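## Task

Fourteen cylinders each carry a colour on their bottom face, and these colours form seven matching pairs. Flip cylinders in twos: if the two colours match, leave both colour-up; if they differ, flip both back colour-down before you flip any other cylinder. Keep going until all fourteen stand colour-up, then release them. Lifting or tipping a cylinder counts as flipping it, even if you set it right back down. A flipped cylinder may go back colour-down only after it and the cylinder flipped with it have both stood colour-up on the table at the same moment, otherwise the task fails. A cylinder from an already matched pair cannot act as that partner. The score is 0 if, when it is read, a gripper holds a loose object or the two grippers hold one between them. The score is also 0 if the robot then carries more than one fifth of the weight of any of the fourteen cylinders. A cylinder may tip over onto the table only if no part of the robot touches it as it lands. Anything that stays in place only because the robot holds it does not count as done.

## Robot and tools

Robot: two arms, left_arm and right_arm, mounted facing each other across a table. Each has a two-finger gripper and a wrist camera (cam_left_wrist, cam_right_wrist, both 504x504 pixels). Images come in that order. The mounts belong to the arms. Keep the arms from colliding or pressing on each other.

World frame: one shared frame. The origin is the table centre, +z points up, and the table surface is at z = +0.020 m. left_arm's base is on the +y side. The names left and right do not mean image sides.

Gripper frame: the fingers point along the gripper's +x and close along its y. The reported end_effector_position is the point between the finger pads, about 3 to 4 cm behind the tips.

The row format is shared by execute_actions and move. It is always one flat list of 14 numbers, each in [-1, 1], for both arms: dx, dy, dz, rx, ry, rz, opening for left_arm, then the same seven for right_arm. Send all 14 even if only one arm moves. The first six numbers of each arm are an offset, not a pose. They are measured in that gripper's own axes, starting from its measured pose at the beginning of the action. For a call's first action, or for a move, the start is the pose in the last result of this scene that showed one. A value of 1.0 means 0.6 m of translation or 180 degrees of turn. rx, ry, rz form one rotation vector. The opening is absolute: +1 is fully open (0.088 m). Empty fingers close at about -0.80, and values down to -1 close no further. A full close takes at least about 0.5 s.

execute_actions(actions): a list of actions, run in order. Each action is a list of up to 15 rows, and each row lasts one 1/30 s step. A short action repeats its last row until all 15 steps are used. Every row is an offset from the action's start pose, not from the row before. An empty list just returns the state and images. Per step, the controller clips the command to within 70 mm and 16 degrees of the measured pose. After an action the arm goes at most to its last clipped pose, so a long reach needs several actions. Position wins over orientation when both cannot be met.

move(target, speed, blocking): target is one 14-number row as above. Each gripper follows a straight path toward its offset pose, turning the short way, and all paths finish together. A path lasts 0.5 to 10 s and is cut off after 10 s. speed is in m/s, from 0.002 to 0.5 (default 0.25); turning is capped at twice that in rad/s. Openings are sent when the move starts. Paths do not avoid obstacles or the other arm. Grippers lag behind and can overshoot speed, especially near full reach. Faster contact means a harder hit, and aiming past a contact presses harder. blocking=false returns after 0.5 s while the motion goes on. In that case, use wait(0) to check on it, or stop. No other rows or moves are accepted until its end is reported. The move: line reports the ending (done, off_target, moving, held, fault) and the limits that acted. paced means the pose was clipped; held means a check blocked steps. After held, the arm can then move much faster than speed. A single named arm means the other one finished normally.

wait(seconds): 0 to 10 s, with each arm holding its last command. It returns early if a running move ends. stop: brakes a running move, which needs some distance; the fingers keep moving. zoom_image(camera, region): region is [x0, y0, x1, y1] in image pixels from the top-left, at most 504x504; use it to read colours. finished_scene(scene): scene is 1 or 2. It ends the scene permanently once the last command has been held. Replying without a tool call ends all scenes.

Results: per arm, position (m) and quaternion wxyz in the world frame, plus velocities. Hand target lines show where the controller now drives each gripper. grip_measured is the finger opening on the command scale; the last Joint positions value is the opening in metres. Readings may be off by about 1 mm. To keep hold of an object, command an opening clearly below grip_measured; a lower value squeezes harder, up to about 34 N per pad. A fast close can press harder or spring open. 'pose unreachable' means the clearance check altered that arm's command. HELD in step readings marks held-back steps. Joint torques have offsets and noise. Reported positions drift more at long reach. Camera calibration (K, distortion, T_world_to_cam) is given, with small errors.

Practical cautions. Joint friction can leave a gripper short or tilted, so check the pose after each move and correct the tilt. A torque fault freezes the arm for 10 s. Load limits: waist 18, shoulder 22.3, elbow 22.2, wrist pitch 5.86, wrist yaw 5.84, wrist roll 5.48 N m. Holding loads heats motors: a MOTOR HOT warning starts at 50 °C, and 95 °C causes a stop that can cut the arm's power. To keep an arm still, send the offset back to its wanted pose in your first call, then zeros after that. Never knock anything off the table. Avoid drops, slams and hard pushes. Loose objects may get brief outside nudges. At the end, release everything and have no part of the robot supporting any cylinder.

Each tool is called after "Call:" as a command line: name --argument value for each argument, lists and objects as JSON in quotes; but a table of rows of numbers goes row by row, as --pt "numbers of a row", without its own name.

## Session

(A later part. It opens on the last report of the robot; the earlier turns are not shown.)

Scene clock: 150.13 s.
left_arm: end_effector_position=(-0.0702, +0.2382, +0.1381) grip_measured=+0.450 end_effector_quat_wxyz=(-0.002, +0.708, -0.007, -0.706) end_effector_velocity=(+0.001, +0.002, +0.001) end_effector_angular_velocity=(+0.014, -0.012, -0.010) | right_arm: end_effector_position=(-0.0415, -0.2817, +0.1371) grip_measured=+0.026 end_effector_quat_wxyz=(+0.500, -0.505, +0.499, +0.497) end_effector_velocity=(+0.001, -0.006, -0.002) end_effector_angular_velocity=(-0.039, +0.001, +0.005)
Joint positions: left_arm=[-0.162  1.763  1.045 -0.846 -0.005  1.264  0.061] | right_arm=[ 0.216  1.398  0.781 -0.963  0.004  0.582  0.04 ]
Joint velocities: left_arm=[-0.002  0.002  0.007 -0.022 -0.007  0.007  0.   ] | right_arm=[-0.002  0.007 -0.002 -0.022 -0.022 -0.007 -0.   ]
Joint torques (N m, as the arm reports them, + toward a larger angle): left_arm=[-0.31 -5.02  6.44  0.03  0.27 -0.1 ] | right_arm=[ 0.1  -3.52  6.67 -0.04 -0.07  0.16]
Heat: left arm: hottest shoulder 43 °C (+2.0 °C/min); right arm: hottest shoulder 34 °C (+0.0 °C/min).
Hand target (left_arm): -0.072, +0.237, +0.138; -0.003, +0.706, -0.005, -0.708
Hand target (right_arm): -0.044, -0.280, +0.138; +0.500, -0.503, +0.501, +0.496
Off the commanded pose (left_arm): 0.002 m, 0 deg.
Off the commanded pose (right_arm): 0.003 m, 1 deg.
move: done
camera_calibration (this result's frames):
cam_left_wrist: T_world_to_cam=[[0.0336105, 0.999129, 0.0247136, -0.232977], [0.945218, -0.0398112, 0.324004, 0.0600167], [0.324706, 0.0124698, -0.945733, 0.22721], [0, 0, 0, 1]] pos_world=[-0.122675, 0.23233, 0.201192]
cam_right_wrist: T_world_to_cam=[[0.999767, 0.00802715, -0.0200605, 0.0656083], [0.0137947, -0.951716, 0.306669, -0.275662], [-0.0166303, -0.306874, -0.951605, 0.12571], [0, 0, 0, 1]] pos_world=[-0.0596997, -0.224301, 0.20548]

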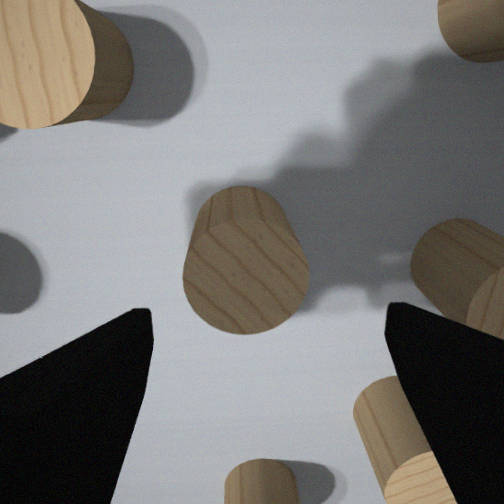

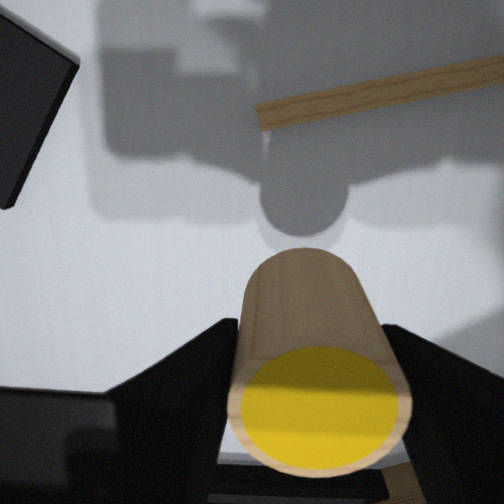

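Call:
move --target '[0.122,0.006,0,0,0,0,0.45,0.107,0,0,0,0,0,-0.35]' --speed 0.08

Call:
move --target '[0,0,0,0,0,0,-0.35,0,0,0,0,0,0,0.5]'

Call:
move --target '[-0.14,0,0,0,0,0,-0.35,-0.12,0,0,0,0,0,0.6]' --speed 0.2

Call:
move --target '[-0.142,0.325,-0.09,0,0,0.503,-0.35,-0.135,-0.042,0.268,0,-0.498,0,0.7]' --speed 0.4

Scene clock: 154.63 s.
left_arm: end_effector_position=(-0.0710, +0.2326, +0.0683) grip_measured=+0.450 end_effector_quat_wxyz=(+0.002, +0.707, -0.010, -0.707) end_effector_velocity=(+0.002, +0.004, -0.002) end_effector_angular_velocity=(+0.014, -0.013, -0.024) | right_arm: end_effector_position=(-0.0426, -0.2804, +0.0789) grip_measured=+0.025 end_effector_quat_wxyz=(+0.500, -0.501, +0.498, +0.501) end_effector_velocity=(+0.002, -0.004, -0.001) end_effector_angular_velocity=(-0.014, -0.001, +0.005)
Joint positions: left_arm=[-0.158  1.938  0.941 -0.559 -0.004  1.267  0.061] | right_arm=[ 0.216  1.531  0.629 -0.669  0.003  0.582  0.04 ]
Joint velocities: left_arm=[-0.002  0.002 -0.007 -0.007 -0.007  0.022 -0.   ] | right_arm=[-0.002 -0.002 -0.007 -0.007 -0.007 -0.007 -0.   ]
Joint torques (N m, as the arm reports them, + toward a larger angle): left_arm=[ 0.25 -5.39  4.09  0.51  0.01  0.11] | right_arm=[-0.01 -3.15  2.79  1.56  0.07 -0.04]
Heat: left arm: hottest shoulder 42 °C (+1.0 °C/min); right arm: hottest shoulder 34 °C (-1.0 °C/min).
Hand target (left_arm): -0.069, +0.234, +0.065; -0.002, +0.708, -0.007, -0.706
Hand target (right_arm): -0.041, -0.283, +0.073; +0.500, -0.505, +0.499, +0.497
Off the commanded pose (left_arm): 0.004 m, 1 deg.
Off the commanded pose (right_arm): 0.006 m, 1 deg.
move: done
camera_calibration (this result's frames):
cam_left_wrist: T_world_to_cam=[[0.0329267, 0.999321, 0.016509, -0.225139], [0.94635, -0.0364856, 0.321077, 0.0826314], [0.321462, 0.00505127, -0.946909, 0.163112], [0, 0, 0, 1]] pos_world=[-0.123219, 0.227177, 0.131638]
cam_right_wrist: T_world_to_cam=[[0.999609, 0.00783412, -0.0268412, 0.0659812], [0.0154985, -0.954228, 0.29868, -0.256559], [-0.0232727, -0.298979, -0.953976, 0.0728613], [0, 0, 0, 1]] pos_world=[-0.0602834, -0.223549, 0.147908]

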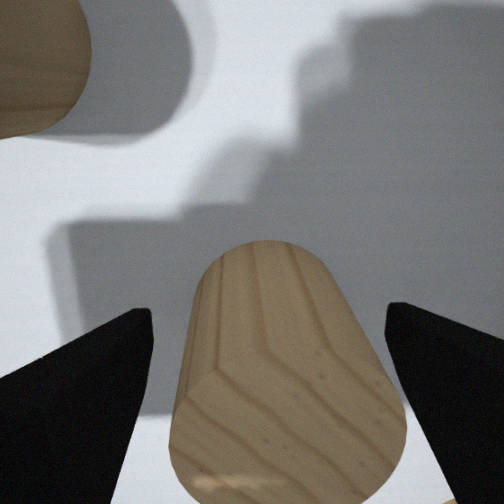

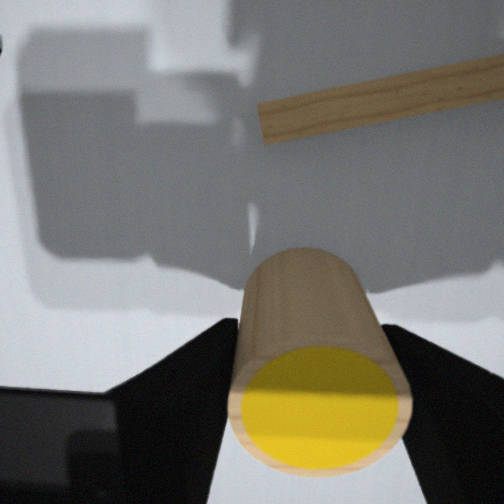

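Scene clock: 155.30 s.
left_arm: end_effector_position=(-0.0709, +0.2324, +0.0683) grip_measured=+0.034 end_effector_quat_wxyz=(+0.002, +0.707, -0.010, -0.707) end_effector_velocity=(+0.000, +0.004, -0.001) end_effector_angular_velocity=(+0.009, -0.011, -0.015) | right_arm: end_effector_position=(-0.0428, -0.2800, +0.0789) grip_measured=+0.498 end_effector_quat_wxyz=(+0.501, -0.500, +0.498, +0.501) end_effector_velocity=(+0.001, -0.003, -0.001) end_effector_angular_velocity=(-0.014, -0.001, +0.005)
Joint positions: left_arm=[-0.158  1.938  0.941 -0.558 -0.005  1.267  0.041] | right_arm=[ 0.216  1.531  0.629 -0.667  0.003  0.582  0.063]
Joint velocities: left_arm=[-0.007 -0.002 -0.007 -0.007 -0.007  0.007 -0.   ] | right_arm=[-0.002  0.002 -0.002 -0.007 -0.007 -0.007  0.   ]
Joint torques (N m, as the arm reports them, + toward a larger angle): left_arm=[-0.05 -6.18  4.48  0.17  0.06  0.02] | right_arm=[ 0.07 -4.81  4.47 -0.04  0.02 -0.02]
Heat: left arm: hottest shoulder 42 °C (+1.0 °C/min); right arm: hottest shoulder 34 °C (-1.0 °C/min).
Hand target (left_arm): -0.071, +0.233, +0.068; +0.002, +0.707, -0.010, -0.707
Hand target (right_arm): -0.043, -0.280, +0.079; +0.500, -0.501, +0.498, +0.501
Off the commanded pose (left_arm): 0.000 m, 0 deg.
Off the commanded pose (right_arm): 0.000 m, 0 deg.
move: done
camera_calibration (this result's frames):
cam_left_wrist: T_world_to_cam=[[0.032907, 0.999337, 0.0155641, -0.224888], [0.946193, -0.0361654, 0.321575, 0.0824493], [0.321925, 0.00414459, -0.946756, 0.16333], [0, 0, 0, 1]] pos_world=[-0.123193, 0.227044, 0.131621]
cam_right_wrist: T_world_to_cam=[[0.999589, 0.00788265, -0.0275613, 0.0662296], [0.0157168, -0.954764, 0.296949, -0.2562], [-0.0239738, -0.29726, -0.954496, 0.0734633], [0, 0, 0, 1]] pos_world=[-0.0604145, -0.223294, 0.148024]

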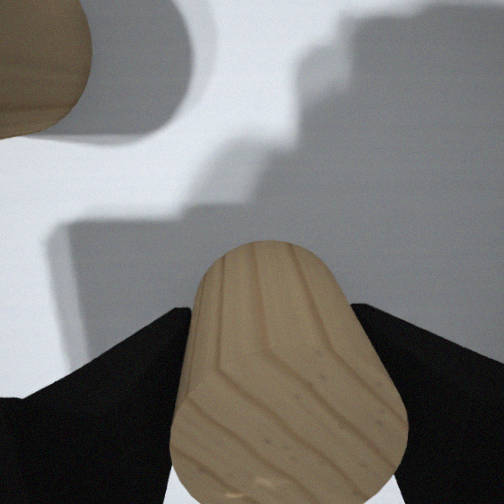

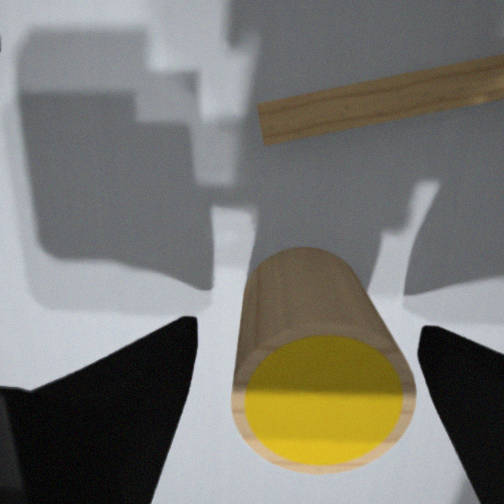

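Scene clock: 156.20 s.
left_arm: end_effector_position=(-0.0697, +0.2366, +0.1461) grip_measured=+0.033 end_effector_quat_wxyz=(-0.005, +0.709, -0.004, -0.705) end_effector_velocity=(-0.001, +0.001, +0.003) end_effector_angular_velocity=(+0.005, -0.009, -0.015) | right_arm: end_effector_position=(-0.0411, -0.2825, +0.1465) grip_measured=+0.600 end_effector_quat_wxyz=(+0.499, -0.506, +0.499, +0.496) end_effector_velocity=(+0.001, -0.002, +0.003) end_effector_angular_velocity=(-0.010, +0.002, +0.019)
Joint positions: left_arm=[-0.158  1.761  1.079 -0.891 -0.005  1.267  0.041] | right_arm=[ 0.216  1.383  0.808 -1.01   0.003  0.582  0.068]
Joint velocities: left_arm=[-0.007 -0.002  0.012 -0.022 -0.007  0.007 -0.   ] | right_arm=[-0.002 -0.007  0.007 -0.022 -0.007 -0.022 -0.   ]
Joint torques (N m, as the arm reports them, + toward a larger angle): left_arm=[-0.19 -7.11  6.53  0.01  0.03 -0.08] | right_arm=[ 0.1  -5.29  6.92 -0.06  0.02  0.  ]
Heat: left arm: hottest shoulder 42 °C (+1.0 °C/min); right arm: hottest shoulder 34 °C (-1.0 °C/min).
Hand target (left_arm): -0.072, +0.234, +0.152; +0.002, +0.707, -0.010, -0.707
Hand target (right_arm): -0.043, -0.280, +0.151; +0.501, -0.500, +0.498, +0.501
Off the commanded pose (left_arm): 0.007 m, 1 deg.
Off the commanded pose (right_arm): 0.005 m, 1 deg.
move: done
camera_calibration (this result's frames):
cam_left_wrist: T_world_to_cam=[[0.0331532, 0.998872, 0.0339852, -0.232933], [0.944382, -0.0424397, 0.3261, 0.057147], [0.327175, 0.0212838, -0.944724, 0.232598], [0, 0, 0, 1]] pos_world=[-0.122346, 0.230145, 0.209021]
cam_right_wrist: T_world_to_cam=[[0.999794, 0.00757276, -0.0188247, 0.0651189], [0.0130342, -0.95071, 0.309806, -0.279497], [-0.0155508, -0.309987, -0.950613, 0.133448], [0, 0, 0, 1]] pos_world=[-0.0593873, -0.224847, 0.214673]

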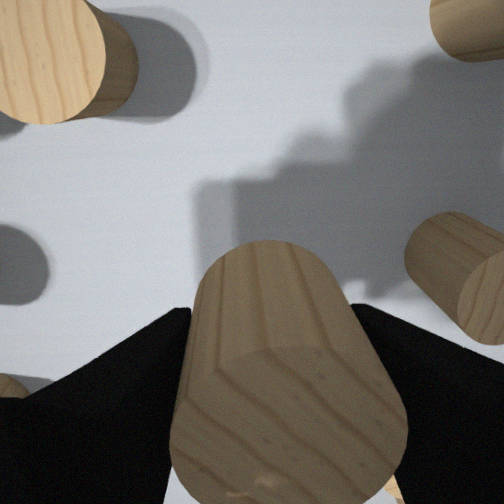

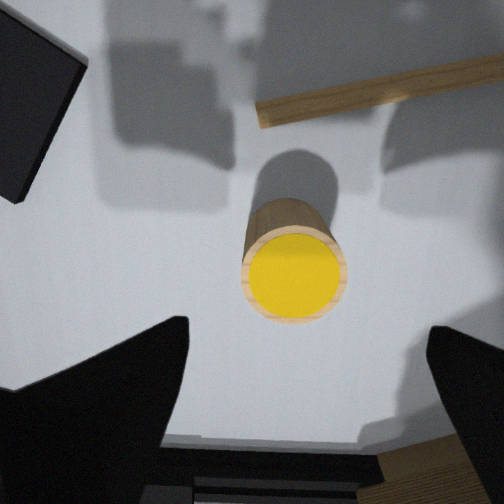

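Scene clock: 158.87 s.
left_arm: end_effector_position=(-0.0192, +0.0439, +0.2311) grip_measured=+0.033 end_effector_quat_wxyz=(+0.494, +0.498, -0.507, -0.501) end_effector_velocity=(-0.002, -0.000, +0.001) end_effector_angular_velocity=(-0.007, +0.023, -0.010) | right_arm: end_effector_position=(-0.0196, -0.1196, +0.2330) grip_measured=+0.700 end_effector_quat_wxyz=(+0.704, +0.004, +0.005, +0.710) end_effector_velocity=(+0.002, -0.000, -0.000) end_effector_angular_velocity=(+0.011, -0.017, +0.000)
Joint positions: left_arm=[ 0.039  2.024  0.727  1.299 -0.103  1.58   0.041] | right_arm=[0.087 1.543 0.251 1.292 0.446 0.013 0.073]
Joint velocities: left_arm=[-0.002  0.002  0.002  0.007  0.007 -0.022 -0.   ] | right_arm=[-0.007  0.017 -0.007  0.037 -0.007 -0.022 -0.   ]
Joint torques (N m, as the arm reports them, + toward a larger angle): left_arm=[ 0.24 -6.28  5.94  2.11  0.2   0.09] | right_arm=[-0.37 -3.7   2.91  1.93 -0.14 -0.15]
Heat: left arm: hottest shoulder 42 °C (+1.0 °C/min); right arm: hottest shoulder 34 °C (-1.0 °C/min).
Hand target (left_arm): -0.019, +0.041, +0.233; +0.495, +0.495, -0.510, -0.499
Hand target (right_arm): -0.018, -0.121, +0.227; +0.704, -0.006, +0.005, +0.711
Off the commanded pose (left_arm): 0.003 m, 0 deg.
Off the commanded pose (right_arm): 0.007 m, 2 deg.
move: done
camera_calibration (this result's frames):
cam_left_wrist: T_world_to_cam=[[0.0313038, 0.0302173, -0.999053, 0.236246], [0.951123, 0.30633, 0.0390673, 0.0247151], [0.307221, -0.951446, -0.0191511, 0.128929], [0, 0, 0, 1]] pos_world=[-0.0705121, 0.107959, 0.237526]
cam_right_wrist: T_world_to_cam=[[0.999225, 0.038643, -0.00752538, 0.0450677], [0.00444376, -0.300636, -0.953729, 0.220233], [-0.0391173, 0.952956, -0.300575, 0.265618], [0, 0, 0, 1]] pos_world=[-0.0356211, -0.188654, 0.29022]

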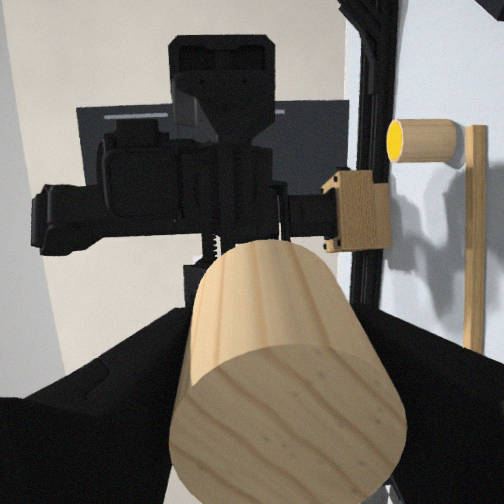

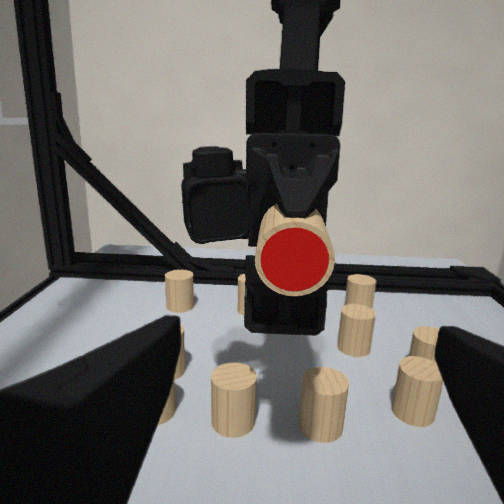

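Call:
move --target '[0,0,0,0,0,0,-0.35,0.201,-0.0035,-0.007,-0.003,0,-0.002,0.7]' --speed 0.12

Call:
move --target '[0,0,0,0,0,0,-0.35,0,0,0,0,0,0,-0.35]'

Call:
move --target '[0,0,0,0,0,0,0.6,0,0,0,0,0,0,-0.35]'

Call:
move --target '[-0.08,0.012,0,-0.004,0,0,0.6,-0.15,0,0,-0.004,0,0,-0.35]' --speed 0.2

Call:
move --target '[0,0,0,0,0,0,0.6,-0.05,0,-0.187,0,0.505,0,-0.35]' --speed 0.4

Call:
move --target '[0,0,0,0,0,0,0.6,0.073,0,0,0,0,0,-0.35]' --speed 0.08

Call:
move --target '[0,0,0,0,0,0,0.6,0,0,0,0,0,0,0.4]'

Call:
wait --seconds 1.5

Call:
move --target '[0,0,0,0,0,0,0.6,0,0,0,0,0,0,-0.35]'

Call:
move --target '[0,0,0,0,0,0,0.6,-0.06,0,0,0,0,0,-0.35]' --speed 0.2

Call:
move --target '[0,0,0,0,0,0,0.6,-0.19,0,0.125,0,-0.498,0,-0.35]' --speed 0.4

Scene clock: 165.63 s.
left_arm: end_effector_position=(-0.0192, +0.0438, +0.2311) grip_measured=+0.033 end_effector_quat_wxyz=(+0.494, +0.498, -0.507, -0.501) end_effector_velocity=(-0.002, +0.001, -0.001) end_effector_angular_velocity=(+0.007, -0.008, +0.000) | right_arm: end_effector_position=(-0.0189, -0.0022, +0.2316) grip_measured=+0.700 end_effector_quat_wxyz=(+0.706, +0.006, +0.002, +0.708) end_effector_velocity=(+0.004, +0.002, -0.000) end_effector_angular_velocity=(-0.002, -0.023, -0.015)
Joint positions: left_arm=[ 0.039  2.025  0.728  1.299 -0.103  1.58   0.041] | right_arm=[-0.077  1.898  0.688  1.216  0.289  0.009  0.073]
Joint velocities: left_arm=[-0.007 -0.002 -0.002 -0.007 -0.007  0.007 -0.   ] | right_arm=[-0.007  0.002  0.007 -0.007  0.007 -0.022 -0.   ]
Joint torques (N m, as the arm reports them, + toward a larger angle): left_arm=[-0.06 -6.92  4.81  1.69  0.   -0.04] | right_arm=[-0.24 -6.56  6.07  1.65 -0.13 -0.19]
Heat: left arm: hottest shoulder 42 °C (+0.0 °C/min); right arm: hottest shoulder 33 °C (-2.0 °C/min).
Hand target (left_arm): -0.019, +0.044, +0.231; +0.494, +0.498, -0.507, -0.501
Hand target (right_arm): -0.019, +0.001, +0.229; +0.706, +0.001, +0.001, +0.708
Off the commanded pose (left_arm): 0.000 m, 0 deg.
Off the commanded pose (right_arm): 0.004 m, 1 deg.
move: done
camera_calibration (this result's frames):
cam_left_wrist: T_world_to_cam=[[0.0312589, 0.0298389, -0.999066, 0.236216], [0.951125, 0.306345, 0.0389084, 0.0247937], [0.30722, -0.951453, -0.0188045, 0.12876], [0, 0, 0, 1]] pos_world=[-0.0705233, 0.107865, 0.237452]
cam_right_wrist: T_world_to_cam=[[0.999481, 0.0318085, -0.00505215, 0.0392106], [0.00454991, -0.294739, -0.955567, 0.254626], [-0.0318842, 0.955048, -0.294731, 0.152101], [0, 0, 0, 1]] pos_world=[-0.0354991, -0.0714624, 0.28834]

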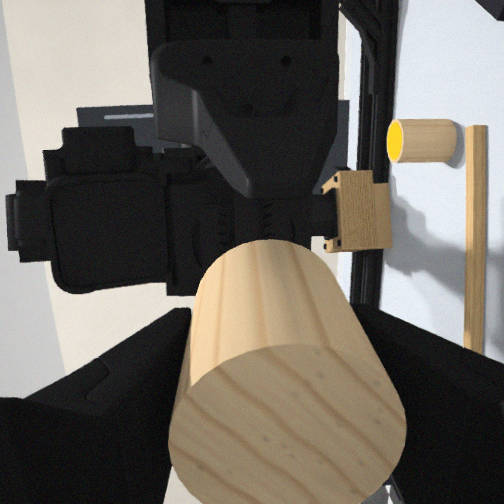

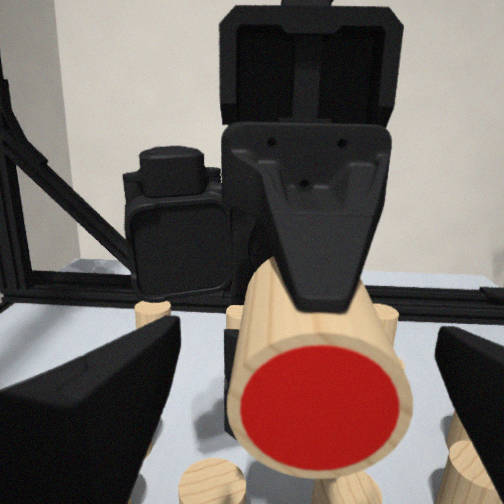

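Scene clock: 166.13 s.
left_arm: end_effector_position=(-0.0193, +0.0438, +0.2309) grip_measured=+0.033 end_effector_quat_wxyz=(+0.494, +0.498, -0.507, -0.501) end_effector_velocity=(-0.002, +0.001, +0.002) end_effector_angular_velocity=(-0.007, +0.008, -0.010) | right_arm: end_effector_position=(-0.0189, -0.0021, +0.2317) grip_measured=+0.027 end_effector_quat_wxyz=(+0.706, +0.006, +0.001, +0.708) end_effector_velocity=(+0.000, -0.000, -0.001) end_effector_angular_velocity=(-0.007, -0.009, +0.005)
Joint positions: left_arm=[ 0.039  2.025  0.728  1.299 -0.102  1.58   0.041] | right_arm=[-0.077  1.898  0.689  1.216  0.289  0.009  0.04 ]
Joint velocities: left_arm=[-0.002 -0.002 -0.002  0.007  0.007 -0.007 -0.   ] | right_arm=[-0.002 -0.002 -0.002 -0.007 -0.007 -0.007 -0.   ]
Joint torques (N m, as the arm reports them, + toward a larger angle): left_arm=[-0.09 -6.87  4.8   1.76 -0.01 -0.05] | right_arm=[ 0.07 -7.88  4.74  1.82 -0.01 -0.01]
Heat: left arm: hottest shoulder 42 °C (+0.0 °C/min); right arm: hottest shoulder 34 °C (-1.0 °C/min).
Hand target (left_arm): -0.019, +0.044, +0.231; +0.494, +0.498, -0.507, -0.501
Hand target (right_arm): -0.019, -0.002, +0.232; +0.706, +0.006, +0.001, +0.708
Off the commanded pose (left_arm): 0.000 m, 0 deg.
Off the commanded pose (right_arm): 0.000 m, 0 deg.
move: done
camera_calibration (this result's frames):
cam_left_wrist: T_world_to_cam=[[0.031316, 0.0302053, -0.999053, 0.236026], [0.95124, 0.305968, 0.0390679, 0.0248396], [0.306858, -0.951563, -0.0191508, 0.128847], [0, 0, 0, 1]] pos_world=[-0.0705574, 0.107876, 0.237299]
cam_right_wrist: T_world_to_cam=[[0.999493, 0.0314291, -0.00515256, 0.0391968], [0.00433052, -0.294393, -0.955675, 0.254799], [-0.0315529, 0.955168, -0.294379, 0.151994], [0, 0, 0, 1]] pos_world=[-0.0354845, -0.0714011, 0.288451]

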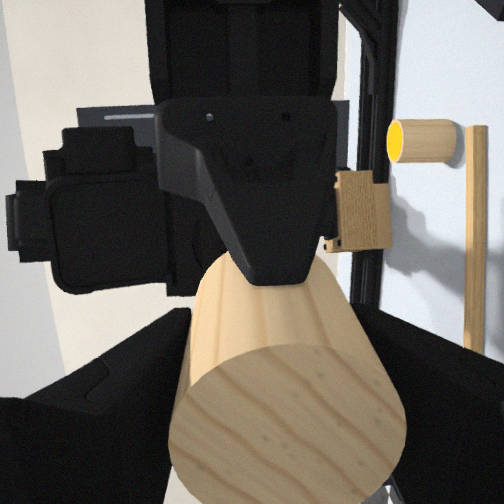

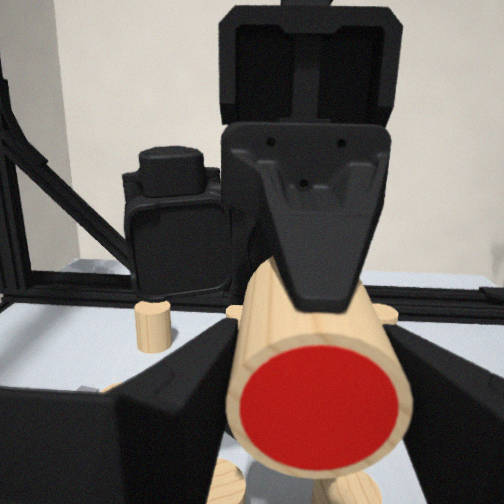

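Scene clock: 166.80 s.
left_arm: end_effector_position=(-0.0193, +0.0439, +0.2308) grip_measured=+0.598 end_effector_quat_wxyz=(+0.494, +0.498, -0.507, -0.501) end_effector_velocity=(-0.002, +0.002, -0.006) end_effector_angular_velocity=(+0.027, +0.004, -0.000) | right_arm: end_effector_position=(-0.0189, -0.0021, +0.2317) grip_measured=+0.027 end_effector_quat_wxyz=(+0.706, +0.006, +0.001, +0.708) end_effector_velocity=(+0.002, -0.000, -0.001) end_effector_angular_velocity=(-0.007, -0.024, -0.010)
Joint positions: left_arm=[ 0.039  2.025  0.727  1.299 -0.102  1.58   0.068] | right_arm=[-0.077  1.898  0.689  1.216  0.289  0.009  0.04 ]
Joint velocities: left_arm=[-0.007 -0.002 -0.007 -0.022 -0.007 -0.007  0.001] | right_arm=[-0.002 -0.002 -0.002 -0.007  0.007 -0.022 -0.   ]
Joint torques (N m, as the arm reports them, + toward a larger angle): left_arm=[ 0.01 -6.83  4.81  1.75  0.   -0.07] | right_arm=[ 0.08 -7.89  4.71  1.83  0.01 -0.01]
Heat: left arm: hottest shoulder 42 °C (+0.0 °C/min); right arm: hottest shoulder 34 °C (-1.0 °C/min).
Hand target (left_arm): -0.019, +0.044, +0.231; +0.494, +0.498, -0.507, -0.501
Hand target (right_arm): -0.019, -0.002, +0.232; +0.706, +0.006, +0.001, +0.708
Off the commanded pose (left_arm): 0.000 m, 0 deg.
Off the commanded pose (right_arm): 0.000 m, 0 deg.
move: done
camera_calibration (this result's frames):
cam_left_wrist: T_world_to_cam=[[0.031361, 0.0305838, -0.99904, 0.235874], [0.951238, 0.305953, 0.0392266, 0.0247738], [0.306859, -0.951555, -0.0194975, 0.129], [0, 0, 0, 1]] pos_world=[-0.0705478, 0.107957, 0.237191]
cam_right_wrist: T_world_to_cam=[[0.999493, 0.0314291, -0.00515256, 0.0391968], [0.00433052, -0.294393, -0.955675, 0.254799], [-0.0315529, 0.955168, -0.294379, 0.151994], [0, 0, 0, 1]] pos_world=[-0.0354845, -0.0714011, 0.288451]

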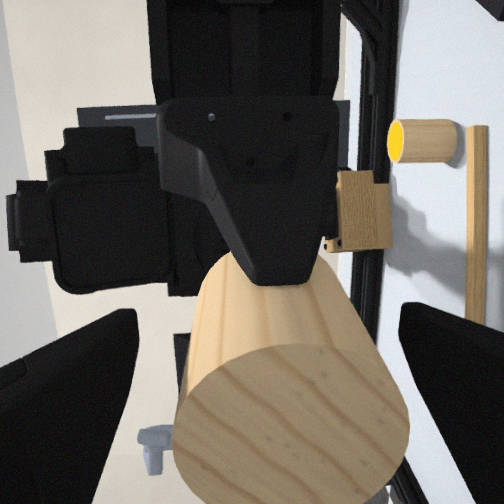

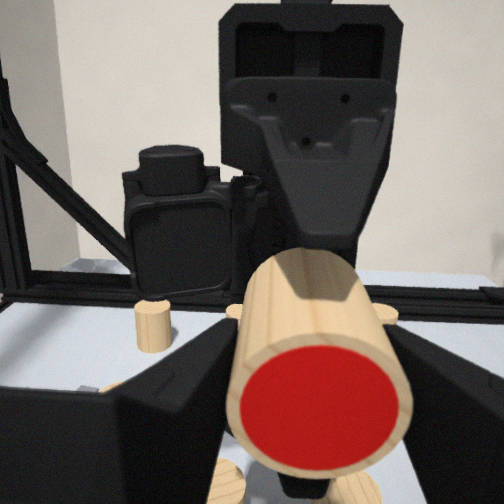

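Scene clock: 167.77 s.
left_arm: end_effector_position=(-0.0189, +0.0901, +0.2343) grip_measured=+0.600 end_effector_quat_wxyz=(+0.493, +0.497, -0.503, -0.507) end_effector_velocity=(-0.002, +0.002, +0.000) end_effector_angular_velocity=(-0.002, +0.008, -0.010) | right_arm: end_effector_position=(-0.0189, -0.0891, +0.2304) grip_measured=+0.026 end_effector_quat_wxyz=(+0.706, +0.003, +0.000, +0.708) end_effector_velocity=(-0.000, -0.004, -0.003) end_effector_angular_velocity=(-0.011, -0.027, +0.010)
Joint positions: left_arm=[ 0.023  1.895  0.534  1.353 -0.114  1.571  0.068] | right_arm=[0.031 1.665 0.353 1.315 0.397 0.003 0.04 ]
Joint velocities: left_arm=[-0.002 -0.002 -0.007  0.007  0.007 -0.007 -0.   ] | right_arm=[ 0.002 -0.012 -0.017 -0.007 -0.007 -0.022 -0.   ]
Joint torques (N m, as the arm reports them, + toward a larger angle): left_arm=[-0.32 -7.06  4.04  2.01 -0.2  -0.14] | right_arm=[ 0.25 -6.48  2.92  1.99  0.13 -0.19]
Heat: left arm: hottest shoulder 42 °C (+0.0 °C/min); right arm: hottest shoulder 34 °C (-1.0 °C/min).
Hand target (left_arm): -0.019, +0.092, +0.238; +0.497, +0.495, -0.504, -0.505
Hand target (right_arm): -0.018, -0.092, +0.231; +0.706, +0.002, -0.002, +0.708
Off the commanded pose (left_arm): 0.004 m, 1 deg.
Off the commanded pose (right_arm): 0.003 m, 0 deg.
move: done
camera_calibration (this result's frames):
cam_left_wrist: T_world_to_cam=[[0.0235929, 0.0400896, -0.998918, 0.236985], [0.95268, 0.301997, 0.0346209, 0.0116193], [0.303058, -0.952466, -0.0310676, 0.175609], [0, 0, 0, 1]] pos_world=[-0.0698803, 0.154252, 0.241782]
cam_right_wrist: T_world_to_cam=[[0.999495, 0.0317781, 0.000864405, 0.0406549], [0.0102671, -0.296952, -0.954837, 0.227666], [-0.0300862, 0.954364, -0.297128, 0.235344], [0, 0, 0, 1]] pos_world=[-0.0358912, -0.15829, 0.287276]

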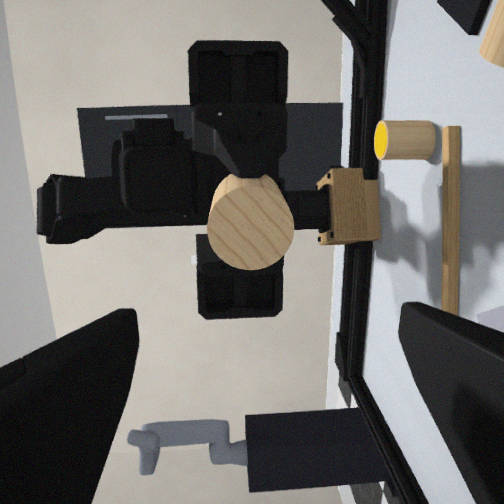

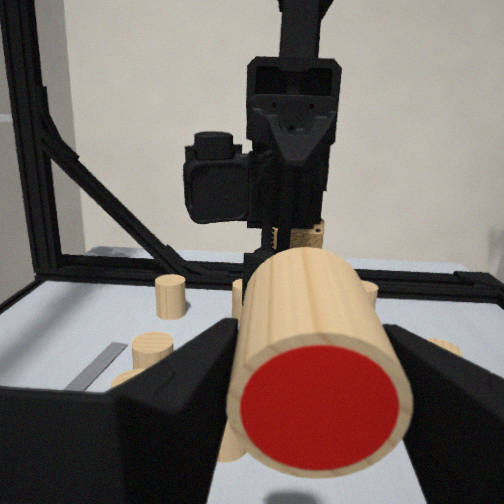

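Scene clock: 170.27 s.
left_arm: end_effector_position=(-0.0189, +0.0901, +0.2342) grip_measured=+0.600 end_effector_quat_wxyz=(+0.493, +0.497, -0.503, -0.507) end_effector_velocity=(-0.000, -0.000, +0.000) end_effector_angular_velocity=(+0.003, +0.007, +0.005) | right_arm: end_effector_position=(-0.0184, -0.1204, +0.1196) grip_measured=+0.025 end_effector_quat_wxyz=(+0.503, -0.501, +0.501, +0.495) end_effector_velocity=(-0.002, -0.002, +0.003) end_effector_angular_velocity=(-0.027, +0.015, -0.010)
Joint positions: left_arm=[ 0.023  1.895  0.534  1.353 -0.114  1.571  0.068] | right_arm=[-0.101  1.937  1.303 -0.942  0.006  0.276  0.04 ]
Joint velocities: left_arm=[-0.002 -0.002  0.002 -0.007 -0.007 -0.007 -0.   ] | right_arm=[-0.002  0.007  0.022 -0.037 -0.022  0.007  0.   ]
Joint torques (N m, as the arm reports them, + toward a larger angle): left_arm=[ 0.   -5.89  4.55  1.76 -0.01 -0.05] | right_arm=[-0.28 -7.22  6.56 -0.09 -0.14 -0.24]
Heat: left arm: hottest shoulder 42 °C (+0.0 °C/min); right arm: hottest shoulder 34 °C (+0.0 °C/min).
Hand target (left_arm): -0.019, +0.090, +0.234; +0.493, +0.497, -0.503, -0.507
Hand target (right_arm): -0.018, -0.118, +0.118; +0.500, -0.503, +0.503, +0.494
Off the commanded pose (left_arm): 0.000 m, 0 deg.
Off the commanded pose (right_arm): 0.002 m, 1 deg.
move: done
camera_calibration (this result's frames):
cam_left_wrist: T_world_to_cam=[[0.0236439, 0.0404672, -0.998901, 0.23682], [0.952678, 0.301984, 0.0347837, 0.0115494], [0.303059, -0.952454, -0.0314122, 0.175763], [0, 0, 0, 1]] pos_world=[-0.069869, 0.154335, 0.241679]
cam_right_wrist: T_world_to_cam=[[0.999764, -0.00335552, -0.0214739, 0.039602], [0.00333594, -0.952613, 0.304167, -0.11707], [-0.021477, -0.304167, -0.952377, 0.15923], [0, 0, 0, 1]] pos_world=[-0.0357823, -0.062957, 0.188106]

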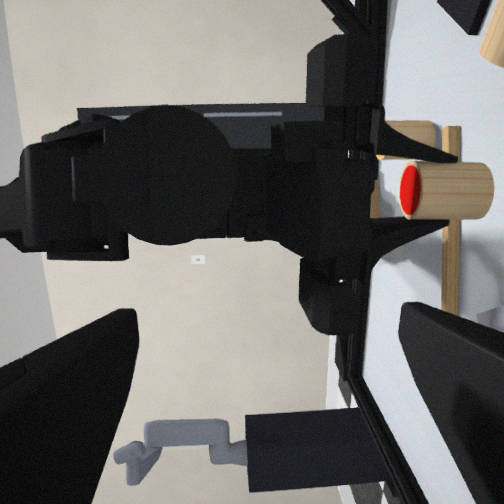

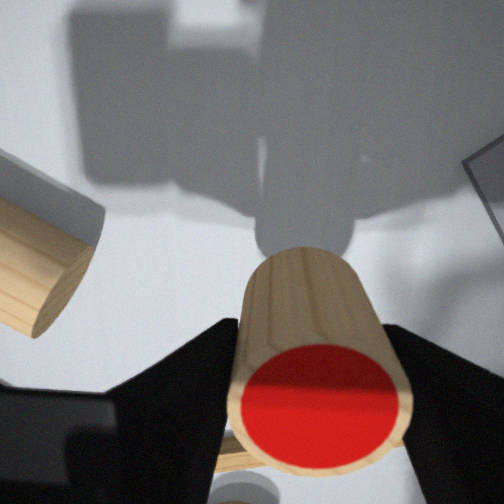

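Scene clock: 171.13 s.
left_arm: end_effector_position=(-0.0189, +0.0901, +0.2342) grip_measured=+0.600 end_effector_quat_wxyz=(+0.493, +0.497, -0.503, -0.507) end_effector_velocity=(+0.002, +0.001, -0.001) end_effector_angular_velocity=(+0.007, +0.006, +0.020) | right_arm: end_effector_position=(-0.0193, -0.1169, +0.0842) grip_measured=+0.025 end_effector_quat_wxyz=(+0.506, -0.495, +0.498, +0.501) end_effector_velocity=(-0.000, -0.007, -0.001) end_effector_angular_velocity=(-0.032, +0.014, +0.005)
Joint positions: left_arm=[ 0.023  1.895  0.534  1.353 -0.114  1.571  0.068] | right_arm=[-0.101  1.995  1.229 -0.791  0.006  0.276  0.04 ]
Joint velocities: left_arm=[-0.002 -0.002 -0.002 -0.007 -0.022 -0.007 -0.   ] | right_arm=[-0.002 -0.002 -0.007 -0.022 -0.022 -0.007 -0.   ]
Joint torques (N m, as the arm reports them, + toward a larger angle): left_arm=[-0.16 -5.8   4.43  1.75  0.01 -0.03] | right_arm=[ 0.01 -7.11  3.44  0.77  0.01 -0.04]
Heat: left arm: hottest shoulder 42 °C (-1.0 °C/min); right arm: hottest shoulder 34 °C (+0.0 °C/min).
Hand target (left_arm): -0.019, +0.090, +0.234; +0.493, +0.497, -0.503, -0.507
Hand target (right_arm): -0.018, -0.121, +0.076; +0.503, -0.501, +0.501, +0.495
Off the commanded pose (left_arm): 0.000 m, 0 deg.
Off the commanded pose (right_arm): 0.009 m, 1 deg.
move: off_target (right_arm)
camera_calibration (this result's frames):
cam_left_wrist: T_world_to_cam=[[0.0236439, 0.0404672, -0.998901, 0.23682], [0.952678, 0.301984, 0.0347837, 0.0115494], [0.303059, -0.952454, -0.0314122, 0.175763], [0, 0, 0, 1]] pos_world=[-0.069869, 0.154335, 0.241679]
cam_right_wrist: T_world_to_cam=[[0.999637, -0.00289399, -0.0267706, 0.0403109], [0.00488138, -0.958257, 0.285865, -0.102066], [-0.0264805, -0.285892, -0.957896, 0.12911], [0, 0, 0, 1]] pos_world=[-0.0363792, -0.0607771, 0.15393]

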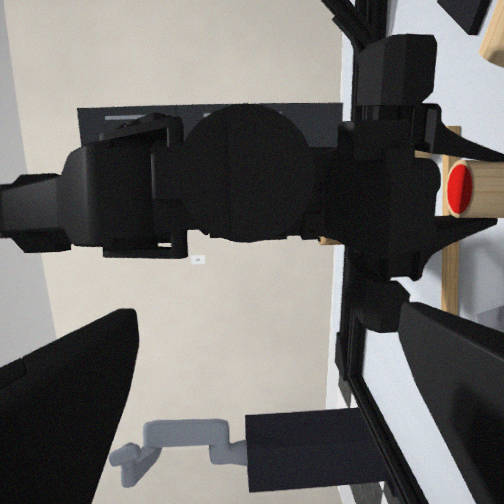

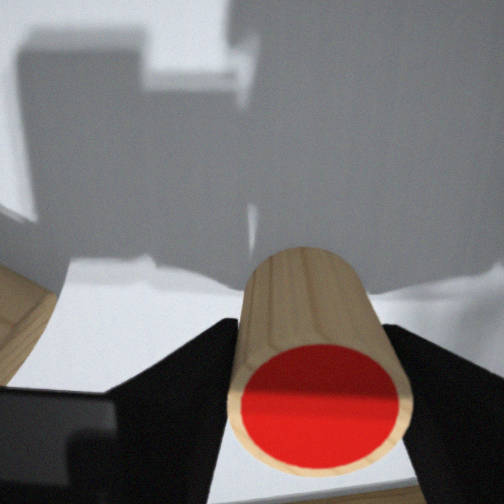

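Scene clock: 171.77 s.
left_arm: end_effector_position=(-0.0189, +0.0901, +0.2342) grip_measured=+0.600 end_effector_quat_wxyz=(+0.493, +0.497, -0.503, -0.507) end_effector_velocity=(+0.000, +0.001, +0.002) end_effector_angular_velocity=(-0.007, -0.007, +0.015) | right_arm: end_effector_position=(-0.0195, -0.1165, +0.0843) grip_measured=+0.398 end_effector_quat_wxyz=(+0.507, -0.494, +0.497, +0.502) end_effector_velocity=(+0.000, -0.002, +0.000) end_effector_angular_velocity=(-0.009, +0.005, +0.005)
Joint positions: left_arm=[ 0.023  1.895  0.534  1.353 -0.114  1.571  0.068] | right_arm=[-0.101  1.994  1.229 -0.79   0.006  0.276  0.059]
Joint velocities: left_arm=[-0.007 -0.002 -0.002  0.007 -0.022  0.007 -0.   ] | right_arm=[-0.002 -0.002 -0.002 -0.007 -0.007 -0.007  0.001]
Joint torques (N m, as the arm reports them, + toward a larger angle): left_arm=[ 0.   -5.8   4.55  1.74 -0.01 -0.04] | right_arm=[ 0.05 -8.8   4.95  0.02  0.01 -0.03]
Heat: left arm: hottest shoulder 42 °C (-1.0 °C/min); right arm: hottest shoulder 34 °C (+0.0 °C/min).
Hand target (left_arm): -0.019, +0.090, +0.234; +0.493, +0.497, -0.503, -0.507
Hand target (right_arm): -0.019, -0.117, +0.084; +0.506, -0.494, +0.498, +0.501
Off the commanded pose (left_arm): 0.000 m, 0 deg.
Off the commanded pose (right_arm): 0.000 m, 0 deg.
move: done
camera_calibration (this result's frames):
cam_left_wrist: T_world_to_cam=[[0.0236439, 0.0404672, -0.998901, 0.23682], [0.952678, 0.301984, 0.0347837, 0.0115494], [0.303059, -0.952454, -0.0314122, 0.175763], [0, 0, 0, 1]] pos_world=[-0.069869, 0.154335, 0.241679]
cam_right_wrist: T_world_to_cam=[[0.999614, -0.00284097, -0.0276469, 0.0405487], [0.00513527, -0.958753, 0.284194, -0.101684], [-0.0273139, -0.284226, -0.958368, 0.129547], [0, 0, 0, 1]] pos_world=[-0.0364724, -0.0605544, 0.154173]

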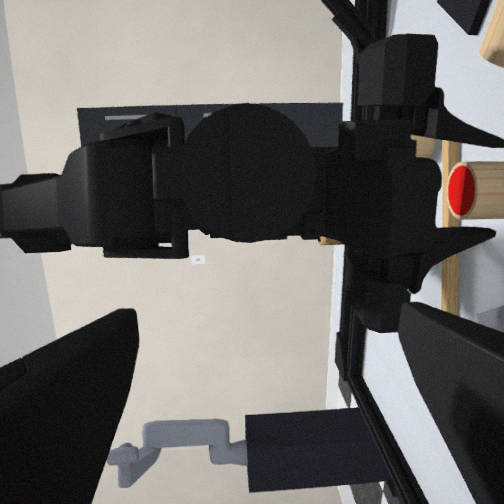

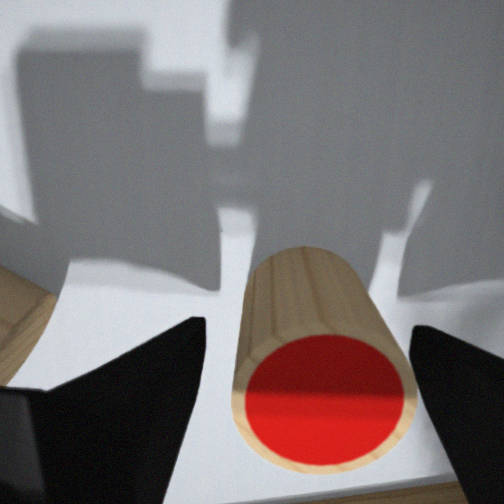

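Scene clock: 173.27 s.
left_arm: end_effector_position=(-0.0189, +0.0901, +0.2342) grip_measured=+0.600 end_effector_quat_wxyz=(+0.493, +0.497, -0.503, -0.507) end_effector_velocity=(+0.000, +0.001, +0.002) end_effector_angular_velocity=(-0.007, +0.008, +0.005) | right_arm: end_effector_position=(-0.0195, -0.1165, +0.0843) grip_measured=+0.400 end_effector_quat_wxyz=(+0.507, -0.494, +0.497, +0.502) end_effector_velocity=(-0.001, -0.003, +0.000) end_effector_angular_velocity=(-0.009, +0.005, +0.010)
Joint positions: left_arm=[ 0.023  1.895  0.534  1.353 -0.114  1.571  0.068] | right_arm=[-0.101  1.994  1.229 -0.79   0.006  0.276  0.059]
Joint velocities: left_arm=[-0.002 -0.002 -0.002  0.007 -0.007 -0.007 -0.   ] | right_arm=[ 0.002 -0.002 -0.002 -0.007 -0.007 -0.007 -0.   ]
Joint torques (N m, as the arm reports them, + toward a larger angle): left_arm=[-0.08 -5.8   4.52  1.75  0.   -0.05] | right_arm=[ 0.04 -8.76  4.94  0.04  0.02 -0.02]
Heat: left arm: hottest shoulder 42 °C (-1.0 °C/min); right arm: hottest shoulder 34 °C (+0.0 °C/min).
Hand target (left_arm): -0.019, +0.090, +0.234; +0.493, +0.497, -0.503, -0.507
Hand target (right_arm): -0.019, -0.117, +0.084; +0.506, -0.494, +0.498, +0.501
Off the commanded pose (left_arm): 0.000 m, 0 deg.
Off the commanded pose (right_arm): 0.000 m, 0 deg.
wait: 1.50 s; at rest by 0.17 s
camera_calibration (this result's frames):
cam_left_wrist: T_world_to_cam=[[0.0236439, 0.0404672, -0.998901, 0.23682], [0.952678, 0.301984, 0.0347837, 0.0115494], [0.303059, -0.952454, -0.0314122, 0.175763], [0, 0, 0, 1]] pos_world=[-0.069869, 0.154335, 0.241679]
cam_right_wrist: T_world_to_cam=[[0.999614, -0.00284097, -0.0276469, 0.0405487], [0.00513527, -0.958753, 0.284194, -0.101684], [-0.0273139, -0.284226, -0.958368, 0.129547], [0, 0, 0, 1]] pos_world=[-0.0364724, -0.0605544, 0.154173]

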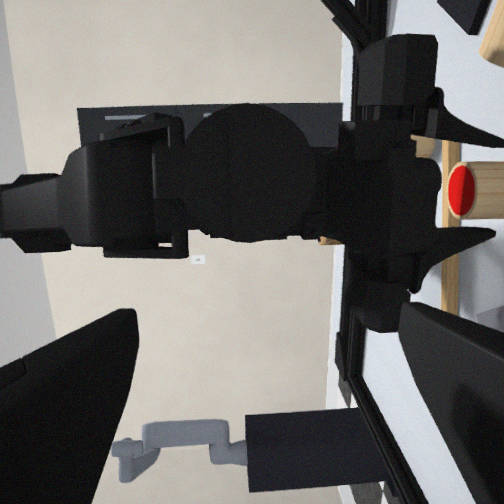

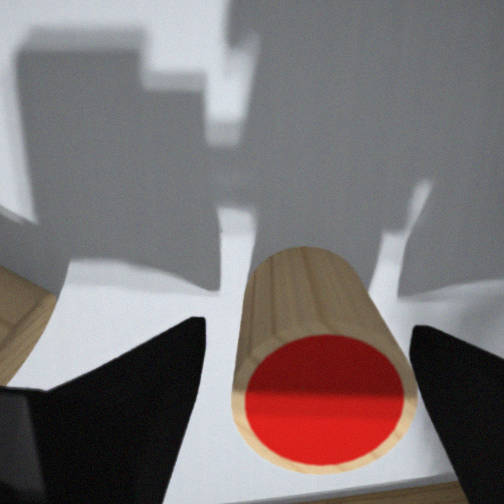

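Scene clock: 173.77 s.
left_arm: end_effector_position=(-0.0189, +0.0901, +0.2342) grip_measured=+0.600 end_effector_quat_wxyz=(+0.493, +0.497, -0.503, -0.507) end_effector_velocity=(+0.000, +0.001, -0.003) end_effector_angular_velocity=(+0.012, -0.009, +0.005) | right_arm: end_effector_position=(-0.0193, -0.1167, +0.0843) grip_measured=+0.025 end_effector_quat_wxyz=(+0.507, -0.494, +0.497, +0.501) end_effector_velocity=(-0.003, -0.005, -0.001) end_effector_angular_velocity=(-0.018, +0.018, -0.005)
Joint positions: left_arm=[ 0.023  1.895  0.534  1.353 -0.114  1.571  0.068] | right_arm=[-0.101  1.994  1.229 -0.791  0.007  0.276  0.04 ]
Joint velocities: left_arm=[-0.002  0.002 -0.002 -0.007 -0.007  0.007 -0.   ] | right_arm=[ 0.002 -0.002 -0.007 -0.007 -0.022  0.007 -0.   ]
Joint torques (N m, as the arm reports them, + toward a larger angle): left_arm=[ 0.01 -5.73  4.54  1.76 -0.01  0.  ] | right_arm=[ 0.04 -8.81  4.91  0.18 -0.02 -0.02]
Heat: left arm: hottest shoulder 42 °C (-1.0 °C/min); right arm: hottest shoulder 35 °C (+1.0 °C/min).
Hand target (left_arm): -0.019, +0.090, +0.234; +0.493, +0.497, -0.503, -0.507
Hand target (right_arm): -0.019, -0.117, +0.084; +0.507, -0.494, +0.498, +0.502
Off the commanded pose (left_arm): 0.000 m, 0 deg.
Off the commanded pose (right_arm): 0.000 m, 0 deg.
move: done
camera_calibration (this result's frames):
cam_left_wrist: T_world_to_cam=[[0.0236439, 0.0404672, -0.998901, 0.23682], [0.952678, 0.301984, 0.0347837, 0.0115494], [0.303059, -0.952454, -0.0314122, 0.175763], [0, 0, 0, 1]] pos_world=[-0.069869, 0.154335, 0.241679]
cam_right_wrist: T_world_to_cam=[[0.999639, -0.00286734, -0.0267084, 0.0403119], [0.00485731, -0.958601, 0.284711, -0.101841], [-0.0264191, -0.284738, -0.958241, 0.129459], [0, 0, 0, 1]] pos_world=[-0.0363825, -0.0606471, 0.154125]

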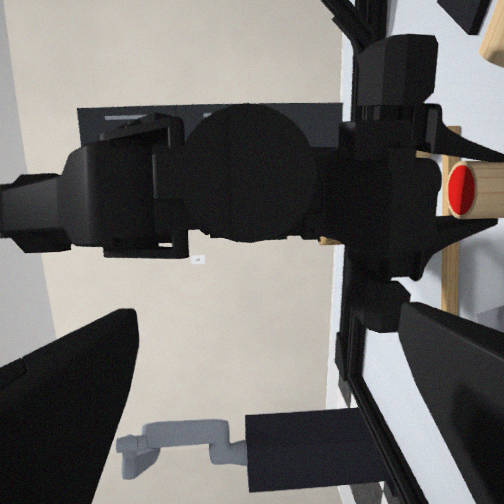

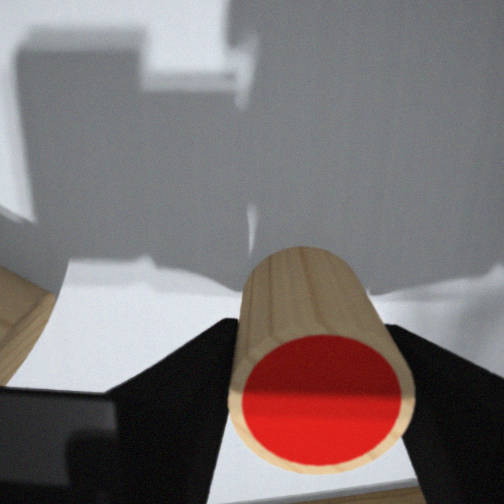

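Scene clock: 174.57 s.
left_arm: end_effector_position=(-0.0189, +0.0901, +0.2342) grip_measured=+0.600 end_effector_quat_wxyz=(+0.493, +0.497, -0.503, -0.507) end_effector_velocity=(+0.000, +0.001, -0.001) end_effector_angular_velocity=(+0.007, +0.006, +0.005) | right_arm: end_effector_position=(-0.0182, -0.1206, +0.1143) grip_measured=+0.025 end_effector_quat_wxyz=(+0.504, -0.500, +0.501, +0.496) end_effector_velocity=(+0.002, -0.000, +0.001) end_effector_angular_velocity=(-0.004, +0.006, +0.015)
Joint positions: left_arm=[ 0.023  1.895  0.534  1.353 -0.114  1.571  0.068] | right_arm=[-0.101  1.942  1.287 -0.918  0.007  0.276  0.04 ]
Joint velocities: left_arm=[-0.002 -0.002 -0.002 -0.007 -0.007 -0.007 -0.   ] | right_arm=[-0.007 -0.002  0.002 -0.007 -0.007 -0.022  0.001]
Joint torques (N m, as the arm reports them, + toward a larger angle): left_arm=[ 0.05 -5.84  4.54  1.73  0.03 -0.04] | right_arm=[ 0.14 -9.73  6.45 -0.13  0.    0.  ]
Heat: left arm: hottest shoulder 42 °C (-1.0 °C/min); right arm: hottest shoulder 35 °C (+1.0 °C/min).
Hand target (left_arm): -0.019, +0.090, +0.234; +0.493, +0.497, -0.503, -0.507
Hand target (right_arm): -0.019, -0.117, +0.120; +0.507, -0.494, +0.497, +0.501
Off the commanded pose (left_arm): 0.000 m, 0 deg.
Off the commanded pose (right_arm): 0.007 m, 1 deg.
move: done
camera_calibration (this result's frames):
cam_left_wrist: T_world_to_cam=[[0.0236439, 0.0404672, -0.998901, 0.23682], [0.952678, 0.301984, 0.0347837, 0.0115494], [0.303059, -0.952454, -0.0314122, 0.175763], [0, 0, 0, 1]] pos_world=[-0.069869, 0.154335, 0.241679]
cam_right_wrist: T_world_to_cam=[[0.999754, -0.00328783, -0.0219219, 0.0394264], [0.00347008, -0.953534, 0.301264, -0.115479], [-0.0218938, -0.301266, -0.953289, 0.154643], [0, 0, 0, 1]] pos_world=[-0.0356303, -0.0633947, 0.183074]

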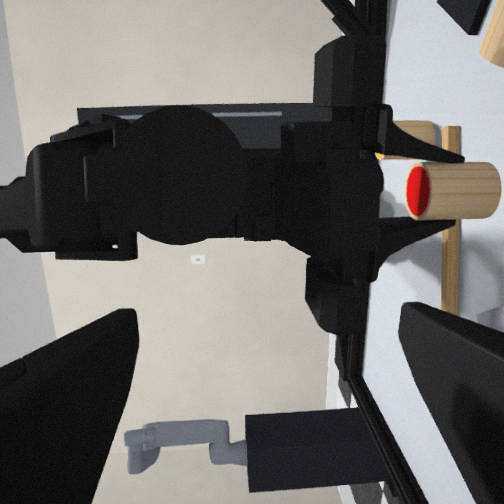

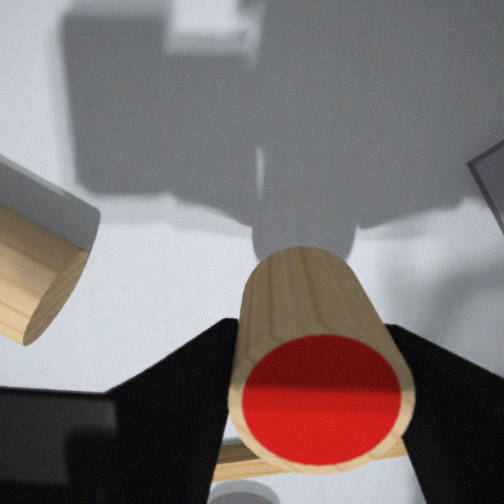

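Scene clock: 177.13 s.
left_arm: end_effector_position=(-0.0189, +0.0901, +0.2342) grip_measured=+0.600 end_effector_quat_wxyz=(+0.493, +0.497, -0.503, -0.507) end_effector_velocity=(+0.000, +0.002, -0.003) end_effector_angular_velocity=(+0.012, +0.006, +0.005) | right_arm: end_effector_position=(-0.0203, -0.0446, +0.2357) grip_measured=+0.024 end_effector_quat_wxyz=(+0.707, +0.008, +0.002, +0.707) end_effector_velocity=(-0.000, +0.000, -0.002) end_effector_angular_velocity=(-0.002, +0.006, +0.005)
Joint positions: left_arm=[ 0.023  1.895  0.534  1.353 -0.114  1.571  0.068] | right_arm=[-0.026  1.771  0.526  1.254  0.342  0.012  0.04 ]
Joint velocities: left_arm=[-0.002 -0.002 -0.007 -0.007 -0.007 -0.007 -0.   ] | right_arm=[-0.002  0.007 -0.002  0.007 -0.007  0.007 -0.   ]
Joint torques (N m, as the arm reports them, + toward a larger angle): left_arm=[ 0.   -5.81  4.55  1.76 -0.01 -0.04] | right_arm=[-0.22 -5.68  3.29  2.02 -0.04 -0.17]
Heat: left arm: hottest shoulder 42 °C (+0.0 °C/min); right arm: hottest shoulder 35 °C (+1.0 °C/min).
Hand target (left_arm): -0.019, +0.090, +0.234; +0.493, +0.497, -0.503, -0.507
Hand target (right_arm): -0.019, -0.046, +0.229; +0.707, -0.002, +0.004, +0.707
Off the commanded pose (left_arm): 0.000 m, 0 deg.
Off the commanded pose (right_arm): 0.008 m, 2 deg.
move: done
camera_calibration (this result's frames):
cam_left_wrist: T_world_to_cam=[[0.0236439, 0.0404672, -0.998901, 0.23682], [0.952678, 0.301984, 0.0347837, 0.0115494], [0.303059, -0.952454, -0.0314122, 0.175763], [0, 0, 0, 1]] pos_world=[-0.069869, 0.154335, 0.241679]
cam_right_wrist: T_world_to_cam=[[0.999518, 0.0295607, -0.00949609, 0.0429159], [-0.000425246, -0.292785, -0.956178, 0.246251], [-0.0310456, 0.955721, -0.292631, 0.193383], [0, 0, 0, 1]] pos_world=[-0.0367868, -0.113991, 0.292457]

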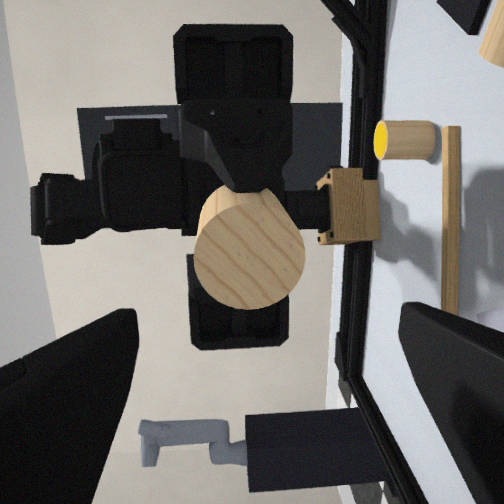

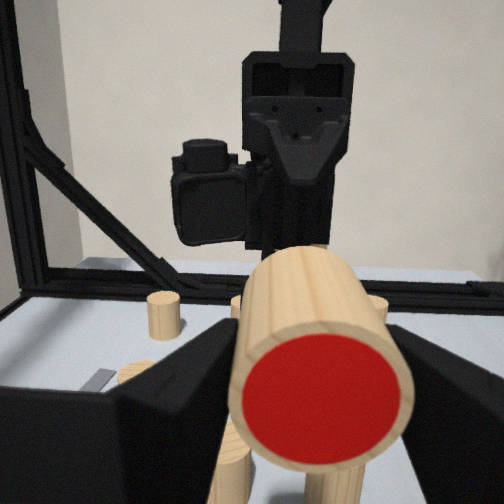

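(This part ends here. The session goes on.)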